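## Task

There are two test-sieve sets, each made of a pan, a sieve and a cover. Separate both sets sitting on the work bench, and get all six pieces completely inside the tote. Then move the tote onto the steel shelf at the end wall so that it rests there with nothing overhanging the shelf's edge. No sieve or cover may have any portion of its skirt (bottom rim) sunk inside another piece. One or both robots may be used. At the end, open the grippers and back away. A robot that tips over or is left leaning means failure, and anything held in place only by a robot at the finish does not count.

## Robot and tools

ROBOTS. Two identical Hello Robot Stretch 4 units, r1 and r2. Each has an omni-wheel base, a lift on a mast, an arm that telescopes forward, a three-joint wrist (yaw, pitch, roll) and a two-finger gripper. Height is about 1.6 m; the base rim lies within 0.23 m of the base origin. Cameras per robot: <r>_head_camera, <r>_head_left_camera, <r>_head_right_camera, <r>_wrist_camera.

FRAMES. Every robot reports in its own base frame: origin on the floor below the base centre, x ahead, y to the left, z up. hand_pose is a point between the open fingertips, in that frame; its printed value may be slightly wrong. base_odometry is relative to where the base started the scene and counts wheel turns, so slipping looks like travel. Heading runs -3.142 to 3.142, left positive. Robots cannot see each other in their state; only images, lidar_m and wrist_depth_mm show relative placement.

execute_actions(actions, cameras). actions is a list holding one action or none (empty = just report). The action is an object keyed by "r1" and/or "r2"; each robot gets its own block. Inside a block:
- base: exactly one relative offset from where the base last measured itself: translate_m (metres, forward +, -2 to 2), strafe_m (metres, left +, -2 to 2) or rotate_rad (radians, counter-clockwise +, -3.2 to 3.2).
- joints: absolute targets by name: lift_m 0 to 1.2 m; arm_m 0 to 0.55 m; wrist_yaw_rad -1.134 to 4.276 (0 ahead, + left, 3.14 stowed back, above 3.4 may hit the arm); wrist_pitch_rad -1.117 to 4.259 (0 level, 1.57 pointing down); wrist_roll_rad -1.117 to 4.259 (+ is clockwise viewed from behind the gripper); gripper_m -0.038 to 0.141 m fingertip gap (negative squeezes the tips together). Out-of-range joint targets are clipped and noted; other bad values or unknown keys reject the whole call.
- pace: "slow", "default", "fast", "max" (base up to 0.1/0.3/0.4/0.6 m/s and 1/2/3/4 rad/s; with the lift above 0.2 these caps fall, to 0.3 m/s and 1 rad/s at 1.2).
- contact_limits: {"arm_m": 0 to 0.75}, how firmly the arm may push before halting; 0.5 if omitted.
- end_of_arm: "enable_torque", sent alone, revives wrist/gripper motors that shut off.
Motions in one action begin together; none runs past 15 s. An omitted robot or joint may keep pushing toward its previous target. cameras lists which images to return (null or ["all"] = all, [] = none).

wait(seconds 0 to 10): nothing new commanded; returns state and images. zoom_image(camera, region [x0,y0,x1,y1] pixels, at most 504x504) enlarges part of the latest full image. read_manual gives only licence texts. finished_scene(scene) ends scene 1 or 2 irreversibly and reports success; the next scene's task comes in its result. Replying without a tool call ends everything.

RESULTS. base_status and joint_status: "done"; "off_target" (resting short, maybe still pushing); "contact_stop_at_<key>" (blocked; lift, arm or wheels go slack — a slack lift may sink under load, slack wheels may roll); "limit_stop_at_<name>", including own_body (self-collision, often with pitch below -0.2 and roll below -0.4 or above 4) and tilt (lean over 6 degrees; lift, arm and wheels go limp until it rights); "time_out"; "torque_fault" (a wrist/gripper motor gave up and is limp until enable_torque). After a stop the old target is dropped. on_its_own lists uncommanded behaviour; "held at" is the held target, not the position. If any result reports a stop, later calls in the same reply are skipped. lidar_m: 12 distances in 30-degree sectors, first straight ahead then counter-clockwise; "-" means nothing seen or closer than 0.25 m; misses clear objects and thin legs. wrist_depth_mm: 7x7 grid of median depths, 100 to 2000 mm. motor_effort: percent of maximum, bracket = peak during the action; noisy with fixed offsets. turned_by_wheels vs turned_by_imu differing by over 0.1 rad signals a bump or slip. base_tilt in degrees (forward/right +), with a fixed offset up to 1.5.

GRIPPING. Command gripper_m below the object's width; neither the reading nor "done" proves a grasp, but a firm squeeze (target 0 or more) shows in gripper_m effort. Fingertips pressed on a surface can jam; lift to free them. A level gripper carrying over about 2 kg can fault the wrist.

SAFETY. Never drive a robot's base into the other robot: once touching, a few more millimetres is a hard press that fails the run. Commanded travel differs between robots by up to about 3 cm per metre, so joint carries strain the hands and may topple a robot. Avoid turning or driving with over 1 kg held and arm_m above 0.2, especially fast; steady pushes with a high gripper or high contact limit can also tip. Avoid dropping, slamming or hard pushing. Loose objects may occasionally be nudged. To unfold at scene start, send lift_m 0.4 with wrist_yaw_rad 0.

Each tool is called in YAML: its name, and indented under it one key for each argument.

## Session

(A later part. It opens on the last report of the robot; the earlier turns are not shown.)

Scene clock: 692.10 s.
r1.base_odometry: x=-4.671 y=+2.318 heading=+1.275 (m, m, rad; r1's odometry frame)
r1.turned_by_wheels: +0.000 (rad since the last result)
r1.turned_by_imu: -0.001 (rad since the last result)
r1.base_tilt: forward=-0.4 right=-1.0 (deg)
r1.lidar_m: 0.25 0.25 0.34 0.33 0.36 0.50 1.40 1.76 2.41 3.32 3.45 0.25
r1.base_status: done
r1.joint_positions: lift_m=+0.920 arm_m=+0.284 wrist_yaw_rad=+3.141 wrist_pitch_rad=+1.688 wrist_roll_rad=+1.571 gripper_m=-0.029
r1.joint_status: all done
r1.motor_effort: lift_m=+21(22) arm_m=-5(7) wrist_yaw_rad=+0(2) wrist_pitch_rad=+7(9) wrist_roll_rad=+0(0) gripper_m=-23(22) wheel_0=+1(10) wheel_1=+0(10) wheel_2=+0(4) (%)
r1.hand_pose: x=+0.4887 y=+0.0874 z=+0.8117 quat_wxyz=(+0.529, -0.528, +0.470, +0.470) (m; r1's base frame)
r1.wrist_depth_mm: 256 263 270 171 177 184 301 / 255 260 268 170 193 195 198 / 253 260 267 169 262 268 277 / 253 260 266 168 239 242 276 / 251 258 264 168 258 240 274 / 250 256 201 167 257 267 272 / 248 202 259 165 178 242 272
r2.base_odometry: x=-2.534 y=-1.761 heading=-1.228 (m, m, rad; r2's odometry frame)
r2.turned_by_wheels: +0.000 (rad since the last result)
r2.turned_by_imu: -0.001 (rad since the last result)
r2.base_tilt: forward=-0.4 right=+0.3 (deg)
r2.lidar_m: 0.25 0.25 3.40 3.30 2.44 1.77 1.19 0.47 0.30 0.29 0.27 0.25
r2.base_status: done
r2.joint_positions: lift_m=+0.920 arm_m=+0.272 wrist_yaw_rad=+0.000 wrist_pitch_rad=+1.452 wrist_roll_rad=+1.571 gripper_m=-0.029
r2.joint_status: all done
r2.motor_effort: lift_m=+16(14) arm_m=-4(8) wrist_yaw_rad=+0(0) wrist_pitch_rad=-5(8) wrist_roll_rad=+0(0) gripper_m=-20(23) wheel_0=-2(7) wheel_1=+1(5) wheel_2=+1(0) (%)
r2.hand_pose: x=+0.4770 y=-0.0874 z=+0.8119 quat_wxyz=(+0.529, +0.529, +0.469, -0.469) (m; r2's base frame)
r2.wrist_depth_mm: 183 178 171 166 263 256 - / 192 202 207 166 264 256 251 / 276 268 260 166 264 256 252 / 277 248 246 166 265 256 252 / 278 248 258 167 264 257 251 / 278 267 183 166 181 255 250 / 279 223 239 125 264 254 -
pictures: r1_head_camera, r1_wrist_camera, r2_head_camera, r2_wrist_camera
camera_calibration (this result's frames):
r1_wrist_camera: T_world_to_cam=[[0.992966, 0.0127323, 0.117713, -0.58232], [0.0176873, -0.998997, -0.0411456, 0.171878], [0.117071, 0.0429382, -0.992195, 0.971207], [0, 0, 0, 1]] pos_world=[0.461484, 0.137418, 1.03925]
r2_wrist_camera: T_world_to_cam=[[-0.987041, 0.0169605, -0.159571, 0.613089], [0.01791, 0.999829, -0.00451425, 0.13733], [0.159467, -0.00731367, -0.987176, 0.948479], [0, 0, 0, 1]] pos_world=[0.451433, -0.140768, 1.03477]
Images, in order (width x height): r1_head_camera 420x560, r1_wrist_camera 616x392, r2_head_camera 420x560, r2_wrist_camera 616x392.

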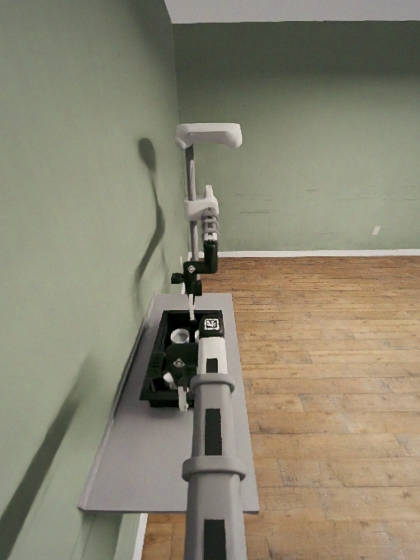

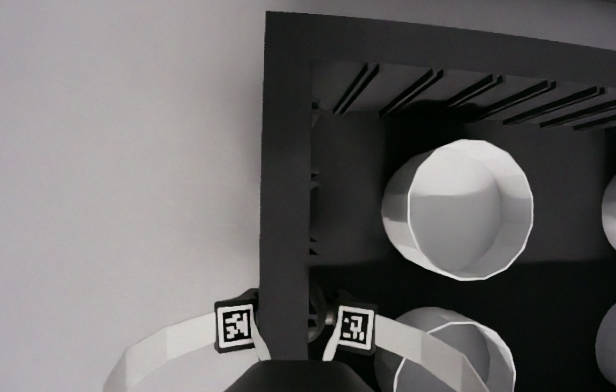

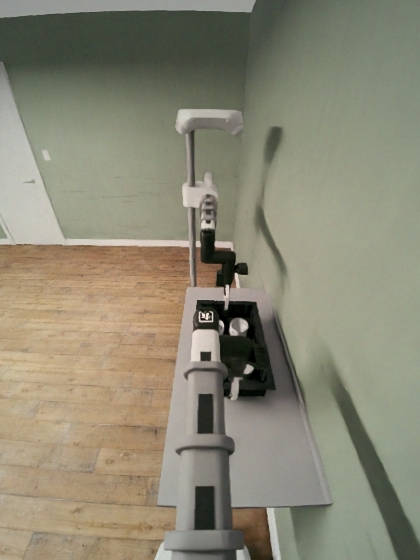

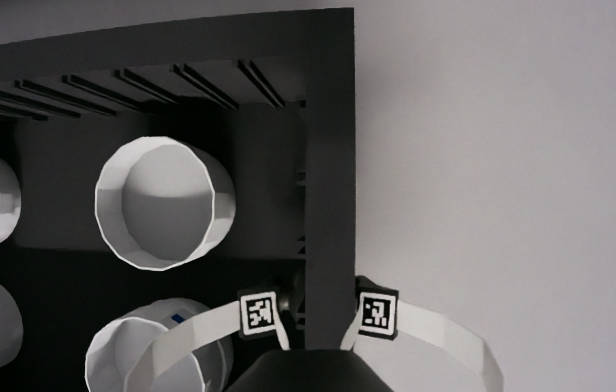

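execute_actions:
  actions:
    - {"r1": {"joints": {"lift_m": 0.907}}, "r2": {"joints": {"lift_m": 0.907}}}
  cameras: []

execute_actions:
  actions:
    - {"r1": {"joints": {"gripper_m": 0.025}, "pace": "slow"}, "r2": {"joints": {"gripper_m": 0.025}, "pace": "slow"}}
  cameras: ["r1_wrist_camera", "r2_wrist_camera"]

Scene clock: 702.73 s.
r1.base_odometry: x=-4.671 y=+2.318 heading=+1.275 (m, m, rad; r1's odometry frame)
r1.turned_by_wheels: +0.000 (rad since the last result)
r1.turned_by_imu: -0.001 (rad since the last result)
r1.base_tilt: forward=-0.3 right=-1.0 (deg)
r1.lidar_m: 0.25 0.25 0.35 0.33 0.35 0.50 1.37 1.76 2.43 3.30 3.44 0.25
r1.base_status: not commanded
r1.joint_positions: lift_m=+0.907 arm_m=+0.284 wrist_yaw_rad=+3.141 wrist_pitch_rad=+1.688 wrist_roll_rad=+1.571 gripper_m=-0.029
r1.joint_status: all done
r1.motor_effort: lift_m=+21(19) arm_m=-5(5) wrist_yaw_rad=+0(1) wrist_pitch_rad=+7(8) wrist_roll_rad=+0(1) gripper_m=-23(22) wheel_0=+1(1) wheel_1=+1(1) wheel_2=+0(0) (%)
r1.hand_pose: x=+0.4887 y=+0.0874 z=+0.7987 quat_wxyz=(+0.529, -0.528, +0.470, +0.470) (m; r1's base frame)
r1.wrist_depth_mm: 244 249 256 171 177 184 287 / 242 249 255 170 193 195 198 / 242 248 255 169 262 268 277 / 240 247 253 168 241 241 276 / 239 246 252 168 258 241 274 / 238 244 201 167 257 266 273 / 236 196 246 165 178 242 271
r2.base_odometry: x=-2.534 y=-1.761 heading=-1.228 (m, m, rad; r2's odometry frame)
r2.turned_by_wheels: +0.000 (rad since the last result)
r2.turned_by_imu: -0.001 (rad since the last result)
r2.base_tilt: forward=-0.4 right=+0.4 (deg)
r2.lidar_m: 0.25 0.25 3.42 3.30 2.44 1.78 1.19 0.46 0.31 0.29 0.25 0.25
r2.base_status: not commanded
r2.joint_positions: lift_m=+0.907 arm_m=+0.272 wrist_yaw_rad=+0.000 wrist_pitch_rad=+1.452 wrist_roll_rad=+1.571 gripper_m=-0.029
r2.joint_status: all done
r2.motor_effort: lift_m=+16(13) arm_m=-5(5) wrist_yaw_rad=+0(0) wrist_pitch_rad=-7(6) wrist_roll_rad=+0(0) gripper_m=-20(22) wheel_0=-2(2) wheel_1=+1(1) wheel_2=+1(2) (%)
r2.hand_pose: x=+0.4770 y=-0.0874 z=+0.7989 quat_wxyz=(+0.529, +0.529, +0.469, -0.469) (m; r2's base frame)
r2.wrist_depth_mm: 182 178 171 166 251 243 - / 192 202 208 166 251 244 239 / 277 266 258 166 251 244 238 / 277 247 245 167 252 244 239 / 279 247 258 166 251 245 240 / 278 265 183 167 180 244 239 / 277 224 239 125 252 240 -
pictures: none
No camera images: the call's "cameras" was empty. Leave "cameras" out to get every camera's image.

Scene clock: 704.73 s.
r1.base_odometry: x=-4.671 y=+2.318 heading=+1.275 (m, m, rad; r1's odometry frame)
r1.turned_by_wheels: +0.000 (rad since the last result)
r1.turned_by_imu: +0.000 (rad since the last result)
r1.base_tilt: forward=-0.4 right=-1.0 (deg)
r1.lidar_m: 0.25 0.25 0.34 0.32 0.35 0.51 1.39 1.76 2.41 3.32 3.45 0.25
r1.base_status: not commanded
r1.joint_positions: lift_m=+0.907 arm_m=+0.284 wrist_yaw_rad=+3.143 wrist_pitch_rad=+1.688 wrist_roll_rad=+1.571 gripper_m=+0.025
r1.joint_status: all done
r1.motor_effort: lift_m=+21(21) arm_m=-4(5) wrist_yaw_rad=-3(5) wrist_pitch_rad=+9(16) wrist_roll_rad=+0(1) gripper_m=-5(23) wheel_0=+1(1) wheel_1=+0(0) wheel_2=+0(0) (%)
r1.hand_pose: x=+0.4881 y=+0.0875 z=+0.7987 quat_wxyz=(+0.528, -0.529, +0.470, +0.470) (m; r1's base frame)
r1.wrist_depth_mm: 244 251 258 177 182 279 290 / 244 250 257 175 193 193 193 / 243 249 255 174 266 272 283 / 241 248 255 174 245 247 282 / 240 247 254 173 263 246 281 / 239 245 212 171 260 271 279 / 238 241 249 169 229 251 277
r2.base_odometry: x=-2.534 y=-1.761 heading=-1.228 (m, m, rad; r2's odometry frame)
r2.turned_by_wheels: +0.000 (rad since the last result)
r2.turned_by_imu: -0.001 (rad since the last result)
r2.base_tilt: forward=-0.4 right=+0.3 (deg)
r2.lidar_m: 0.25 0.25 3.40 3.28 2.44 1.79 1.20 0.44 0.30 0.29 0.25 0.25
r2.base_status: not commanded
r2.joint_positions: lift_m=+0.907 arm_m=+0.272 wrist_yaw_rad=-0.001 wrist_pitch_rad=+1.453 wrist_roll_rad=+1.571 gripper_m=+0.025
r2.joint_status: all done
r2.motor_effort: lift_m=+16(16) arm_m=-3(5) wrist_yaw_rad=+4(5) wrist_pitch_rad=-9(17) wrist_roll_rad=+0(1) gripper_m=-10(21) wheel_0=-2(2) wheel_1=+1(1) wheel_2=+1(1) (%)
r2.hand_pose: x=+0.4763 y=-0.0875 z=+0.7989 quat_wxyz=(+0.528, +0.529, +0.469, -0.470) (m; r2's base frame)
r2.wrist_depth_mm: 236 184 177 170 251 245 - / 191 201 206 171 251 244 240 / 282 272 265 171 252 246 239 / 283 253 250 170 253 245 241 / 283 253 264 171 253 246 240 / 282 272 193 171 188 245 239 / 285 241 240 123 252 244 -
pictures: r1_wrist_camera, r2_wrist_camera
camera_calibration (this result's frames):
r1_wrist_camera: T_world_to_cam=[[0.993012, 0.0144929, 0.117116, -0.579887], [0.0194337, -0.998964, -0.0411565, 0.170567], [0.116398, 0.043145, -0.992265, 0.958739], [0, 0, 0, 1]] pos_world=[0.460925, 0.13743, 1.02626]
r2_wrist_camera: T_world_to_cam=[[-0.987167, 0.0185913, -0.158603, 0.609756], [0.0195574, 0.999798, -0.00453219, 0.136567], [0.158487, -0.00757588, -0.987332, 0.93631], [0, 0, 0, 1]] pos_world=[0.450868, -0.140782, 1.02178]
Images, in order (width x height): r1_wrist_camera 616x392, r2_wrist_camera 616x392.

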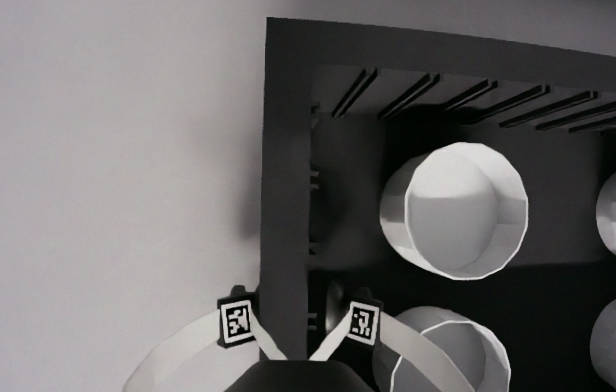

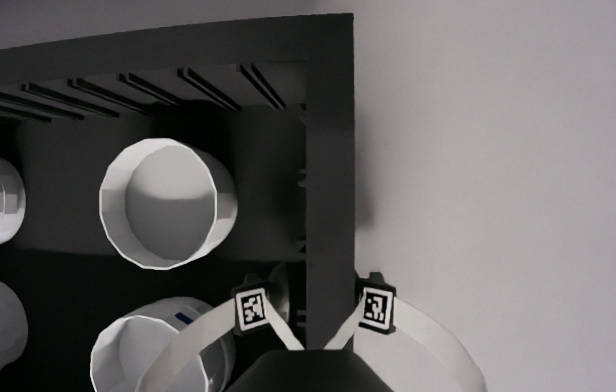

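execute_actions:
  actions:
    - {"r1": {"joints": {"gripper_m": 0.065, "arm_m": 0.272}}, "r2": {"joints": {"gripper_m": 0.065, "arm_m": 0.259}}}
  cameras: ["r1_wrist_camera", "r2_wrist_camera"]

Scene clock: 709.80 s.
r1.base_odometry: x=-4.671 y=+2.318 heading=+1.275 (m, m, rad; r1's odometry frame)
r1.turned_by_wheels: +0.000 (rad since the last result)
r1.turned_by_imu: -0.001 (rad since the last result)
r1.base_tilt: forward=-0.4 right=-1.0 (deg)
r1.lidar_m: 0.25 0.25 0.34 0.33 0.35 0.50 1.40 1.75 2.43 3.30 3.45 0.26
r1.base_status: not commanded
r1.joint_positions: lift_m=+0.907 arm_m=+0.273 wrist_yaw_rad=+3.142 wrist_pitch_rad=+1.689 wrist_roll_rad=+1.571 gripper_m=+0.065
r1.joint_status: all done
r1.motor_effort: lift_m=+20(20) arm_m=-5(9) wrist_yaw_rad=-1(4) wrist_pitch_rad=+5(9) wrist_roll_rad=+1(0) gripper_m=-4(8) wheel_0=+1(1) wheel_1=+0(0) wheel_2=+0(0) (%)
r1.hand_pose: x=+0.4779 y=+0.0874 z=+0.7988 quat_wxyz=(+0.529, -0.529, +0.469, +0.470) (m; r1's base frame)
r1.wrist_depth_mm: 245 252 258 178 182 281 290 / 243 250 256 178 202 193 194 / 242 250 255 260 267 268 283 / 242 248 254 258 264 248 282 / 239 246 254 173 264 246 281 / 239 245 213 172 211 272 279 / 238 241 249 158 246 251 277
r2.base_odometry: x=-2.534 y=-1.761 heading=-1.228 (m, m, rad; r2's odometry frame)
r2.turned_by_wheels: +0.000 (rad since the last result)
r2.turned_by_imu: -0.001 (rad since the last result)
r2.base_tilt: forward=-0.4 right=+0.4 (deg)
r2.lidar_m: 0.25 0.25 3.42 3.29 2.45 1.78 1.19 0.46 0.30 0.28 0.26 0.25
r2.base_status: not commanded
r2.joint_positions: lift_m=+0.907 arm_m=+0.260 wrist_yaw_rad=+0.000 wrist_pitch_rad=+1.451 wrist_roll_rad=+1.571 gripper_m=+0.065
r2.joint_status: all done
r2.motor_effort: lift_m=+16(15) arm_m=-5(5) wrist_yaw_rad=+3(5) wrist_pitch_rad=-2(8) wrist_roll_rad=+0(1) gripper_m=-3(6) wheel_0=-2(2) wheel_1=+1(1) wheel_2=+1(1) (%)
r2.hand_pose: x=+0.4652 y=-0.0874 z=+0.7990 quat_wxyz=(+0.529, +0.529, +0.469, -0.469) (m; r2's base frame)
r2.wrist_depth_mm: 283 185 177 172 251 244 - / 193 199 207 173 253 245 239 / 283 273 265 172 252 245 240 / 285 252 262 173 253 246 239 / 285 254 264 173 253 245 240 / 285 267 193 173 196 245 239 / 283 247 254 124 253 243 -
pictures: r1_wrist_camera, r2_wrist_camera
camera_calibration (this result's frames):
r1_wrist_camera: T_world_to_cam=[[0.992808, 0.0137844, 0.118923, -0.571058], [0.018796, -0.998977, -0.0411232, 0.171023], [0.118234, 0.0430627, -0.992052, 0.958947], [0, 0, 0, 1]] pos_world=[0.450356, 0.137425, 1.02627]
r2_wrist_camera: T_world_to_cam=[[-0.986853, 0.0178222, -0.160637, 0.600204], [0.0187878, 0.999813, -0.00449446, 0.137087], [0.160527, -0.00745339, -0.987003, 0.936941], [0, 0, 0, 1]] pos_world=[0.439333, -0.140775, 1.02179]
Images, in order (width x height): r1_wrist_camera 616x392, r2_wrist_camera 616x392.

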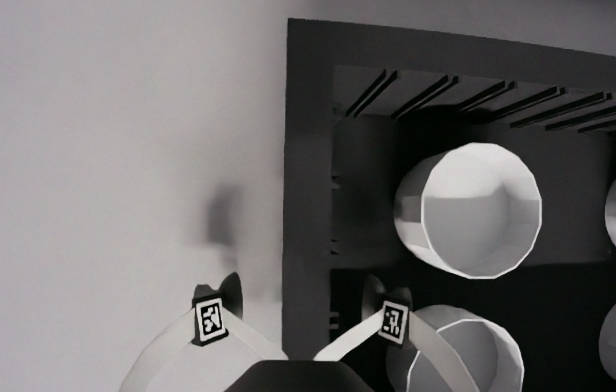

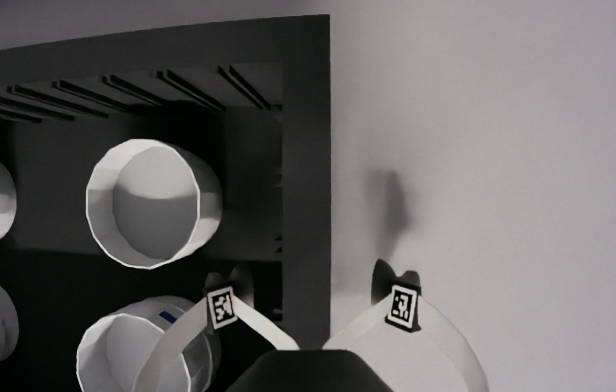

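Same geometry as on the way in. Lift out, then back away.

execute_actions:
  actions:
    - {"r1": {"joints": {"lift_m": 1.01}, "pace": "fast"}, "r2": {"joints": {"lift_m": 1.01}, "pace": "fast"}}
  cameras: ["r1_wrist_camera", "r2_wrist_camera"]

execute_actions:
  actions:
    - {"r1": {"base": {"translate_m": -0.25}, "joints": {"arm_m": 0.0}, "pace": "fast"}, "r2": {"base": {"translate_m": -0.25}, "joints": {"arm_m": 0.0}, "pace": "fast"}}
  cameras: ["r1_head_camera", "r2_head_camera"]

Scene clock: 716.13 s.
r1.base_odometry: x=-4.671 y=+2.318 heading=+1.275 (m, m, rad; r1's odometry frame)
r1.turned_by_wheels: +0.000 (rad since the last result)
r1.turned_by_imu: -0.001 (rad since the last result)
r1.base_tilt: forward=-0.4 right=-1.0 (deg)
r1.lidar_m: 0.25 0.26 0.34 0.33 0.36 0.50 1.40 1.76 2.43 3.31 3.45 0.25
r1.base_status: not commanded
r1.joint_positions: lift_m=+1.010 arm_m=+0.273 wrist_yaw_rad=+3.142 wrist_pitch_rad=+1.689 wrist_roll_rad=+1.571 gripper_m=+0.065
r1.joint_status: all done
r1.motor_effort: lift_m=+23(25) arm_m=-5(5) wrist_yaw_rad=-3(2) wrist_pitch_rad=+4(4) wrist_roll_rad=+1(0) gripper_m=-3(3) wheel_0=+1(1) wheel_1=+0(0) wheel_2=+0(0) (%)
r1.hand_pose: x=+0.4780 y=+0.0874 z=+0.9016 quat_wxyz=(+0.529, -0.529, +0.469, +0.470) (m; r1's base frame)
r1.wrist_depth_mm: 342 349 359 368 379 384 392 / 340 347 359 366 375 389 402 / 338 347 357 320 359 345 327 / 336 345 353 359 349 384 375 / 334 342 353 359 364 382 389 / 332 340 212 359 211 379 362 / 332 336 347 158 345 377 370
r2.base_odometry: x=-2.534 y=-1.761 heading=-1.228 (m, m, rad; r2's odometry frame)
r2.turned_by_wheels: +0.000 (rad since the last result)
r2.turned_by_imu: -0.001 (rad since the last result)
r2.base_tilt: forward=-0.5 right=+0.3 (deg)
r2.lidar_m: 0.25 0.25 3.40 3.28 2.43 1.77 1.20 0.46 0.33 0.30 0.25 0.25
r2.base_status: not commanded
r2.joint_positions: lift_m=+1.010 arm_m=+0.260 wrist_yaw_rad=+0.000 wrist_pitch_rad=+1.450 wrist_roll_rad=+1.571 gripper_m=+0.065
r2.joint_status: all done
r2.motor_effort: lift_m=+21(24) arm_m=-4(4) wrist_yaw_rad=+2(2) wrist_pitch_rad=-3(2) wrist_roll_rad=+1(0) gripper_m=-2(4) wheel_0=-2(2) wheel_1=+2(1) wheel_2=+1(1) (%)
r2.hand_pose: x=+0.4653 y=-0.0874 z=+0.9015 quat_wxyz=(+0.529, +0.529, +0.469, -0.469) (m; r2's base frame)
r2.wrist_depth_mm: 394 387 375 362 353 342 332 / 394 382 370 278 353 342 334 / 368 379 357 357 353 342 334 / 368 384 355 362 353 343 334 / 394 384 368 359 353 343 336 / 379 387 194 359 196 342 338 / 373 351 351 124 353 340 332
pictures: r1_wrist_camera, r2_wrist_camera
camera_calibration (this result's frames):
r1_wrist_camera: T_world_to_cam=[[0.992791, 0.0136994, 0.119072, -0.583452], [0.0187167, -0.998979, -0.0411205, 0.175283], [0.118387, 0.0430527, -0.992034, 1.06085], [0, 0, 0, 1]] pos_world=[0.450374, 0.137425, 1.12908]
r2_wrist_camera: T_world_to_cam=[[-0.986828, 0.0177116, -0.1608, 0.616856], [0.0186766, 0.999815, -0.00449142, 0.137593], [0.160691, -0.00743546, -0.986977, 1.03806], [0, 0, 0, 1]] pos_world=[0.439354, -0.140774, 1.12435]
Images, in order (width x height): r1_wrist_camera 616x392, r2_wrist_camera 616x392.

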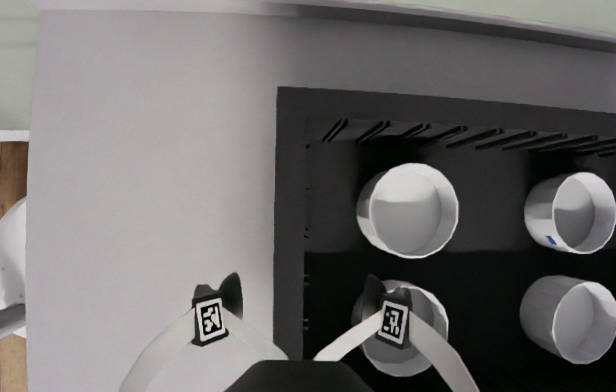

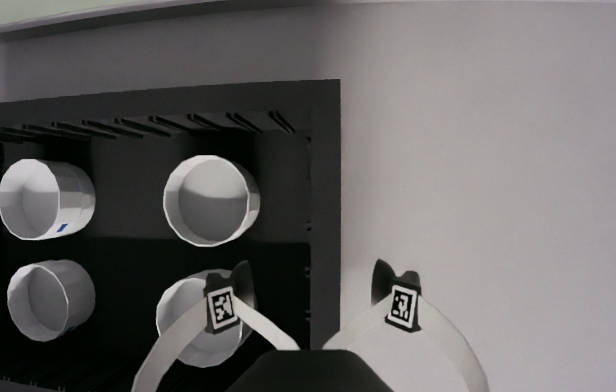

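Scene clock: 718.33 s.
r1.base_odometry: x=-4.744 y=+2.079 heading=+1.275 (m, m, rad; r1's odometry frame)
r1.turned_by_wheels: +0.000 (rad since the last result)
r1.turned_by_imu: -0.001 (rad since the last result)
r1.base_tilt: forward=-0.4 right=-1.0 (deg)
r1.lidar_m: 0.48 0.49 0.35 0.33 0.35 0.49 1.38 1.51 2.09 3.36 3.44 3.44
r1.base_status: done
r1.joint_positions: lift_m=+1.010 arm_m=+0.002 wrist_yaw_rad=+3.142 wrist_pitch_rad=+1.690 wrist_roll_rad=+1.571 gripper_m=+0.065
r1.joint_status: all done
r1.motor_effort: lift_m=+23(23) arm_m=-5(4) wrist_yaw_rad=-1(0) wrist_pitch_rad=+4(4) wrist_roll_rad=+1(1) gripper_m=-3(3) wheel_0=-2(7) wheel_1=-2(9) wheel_2=+1(16) (%)
r1.hand_pose: x=+0.2066 y=+0.0874 z=+0.9016 quat_wxyz=(+0.529, -0.529, +0.469, +0.469) (m; r1's base frame)
r1.wrist_depth_mm: 433 427 436 439 433 421 399 / 603 609 621 621 609 580 407 / 1025 1060 1042 1060 1060 1060 404 / 1008 1042 1078 1118 1160 1182 402 / 1025 854 878 1098 1138 1182 399 / 1008 842 213 1098 211 1160 399 / 991 591 1060 158 1118 1160 394
r2.base_odometry: x=-2.617 y=-1.525 heading=-1.228 (m, m, rad; r2's odometry frame)
r2.turned_by_wheels: +0.000 (rad since the last result)
r2.turned_by_imu: +0.000 (rad since the last result)
r2.base_tilt: forward=-0.5 right=+0.4 (deg)
r2.lidar_m: 0.40 0.43 3.40 3.34 2.07 1.55 1.20 0.43 0.31 0.28 0.29 0.44
r2.base_status: done
r2.joint_positions: lift_m=+1.010 arm_m=+0.001 wrist_yaw_rad=+0.000 wrist_pitch_rad=+1.451 wrist_roll_rad=+1.571 gripper_m=+0.065
r2.joint_status: all done
r2.motor_effort: lift_m=+21(21) arm_m=-4(5) wrist_yaw_rad=+1(1) wrist_pitch_rad=-4(3) wrist_roll_rad=+0(0) gripper_m=-4(2) wheel_0=+2(4) wheel_1=+1(5) wheel_2=+0(9) (%)
r2.hand_pose: x=+0.2063 y=-0.0874 z=+0.9015 quat_wxyz=(+0.529, +0.529, +0.469, -0.469) (m; r2's base frame)
r2.wrist_depth_mm: 397 394 433 439 436 430 430 / 399 421 647 654 647 627 609 / 404 424 1160 1098 1078 1078 1025 / 402 427 1160 1138 891 866 1042 / 404 421 1138 1118 891 866 1042 / 402 418 194 1118 196 866 1042 / 404 397 1182 124 1098 1060 1042
pictures: r1_head_camera, r2_head_camera
Images, in order (width x height): r1_head_camera 420x560, r2_head_camera 420x560.

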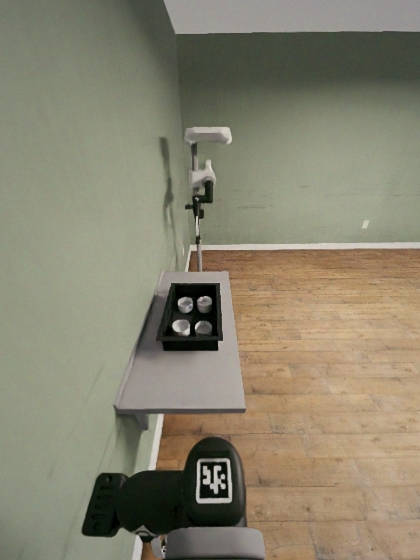

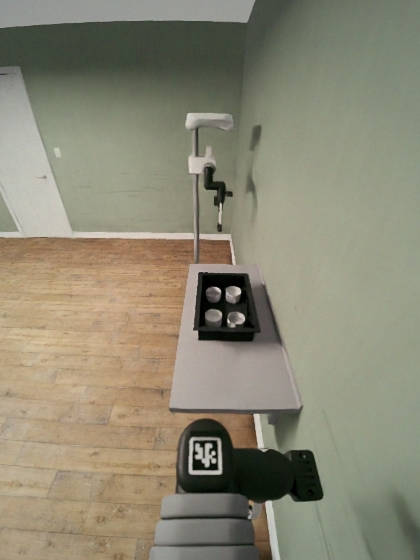

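The tote sits fully on the shelf with all six parts inside, and both robots have moved clear.

finished_scene:
  scene: 2

The scene is finished: the task was done.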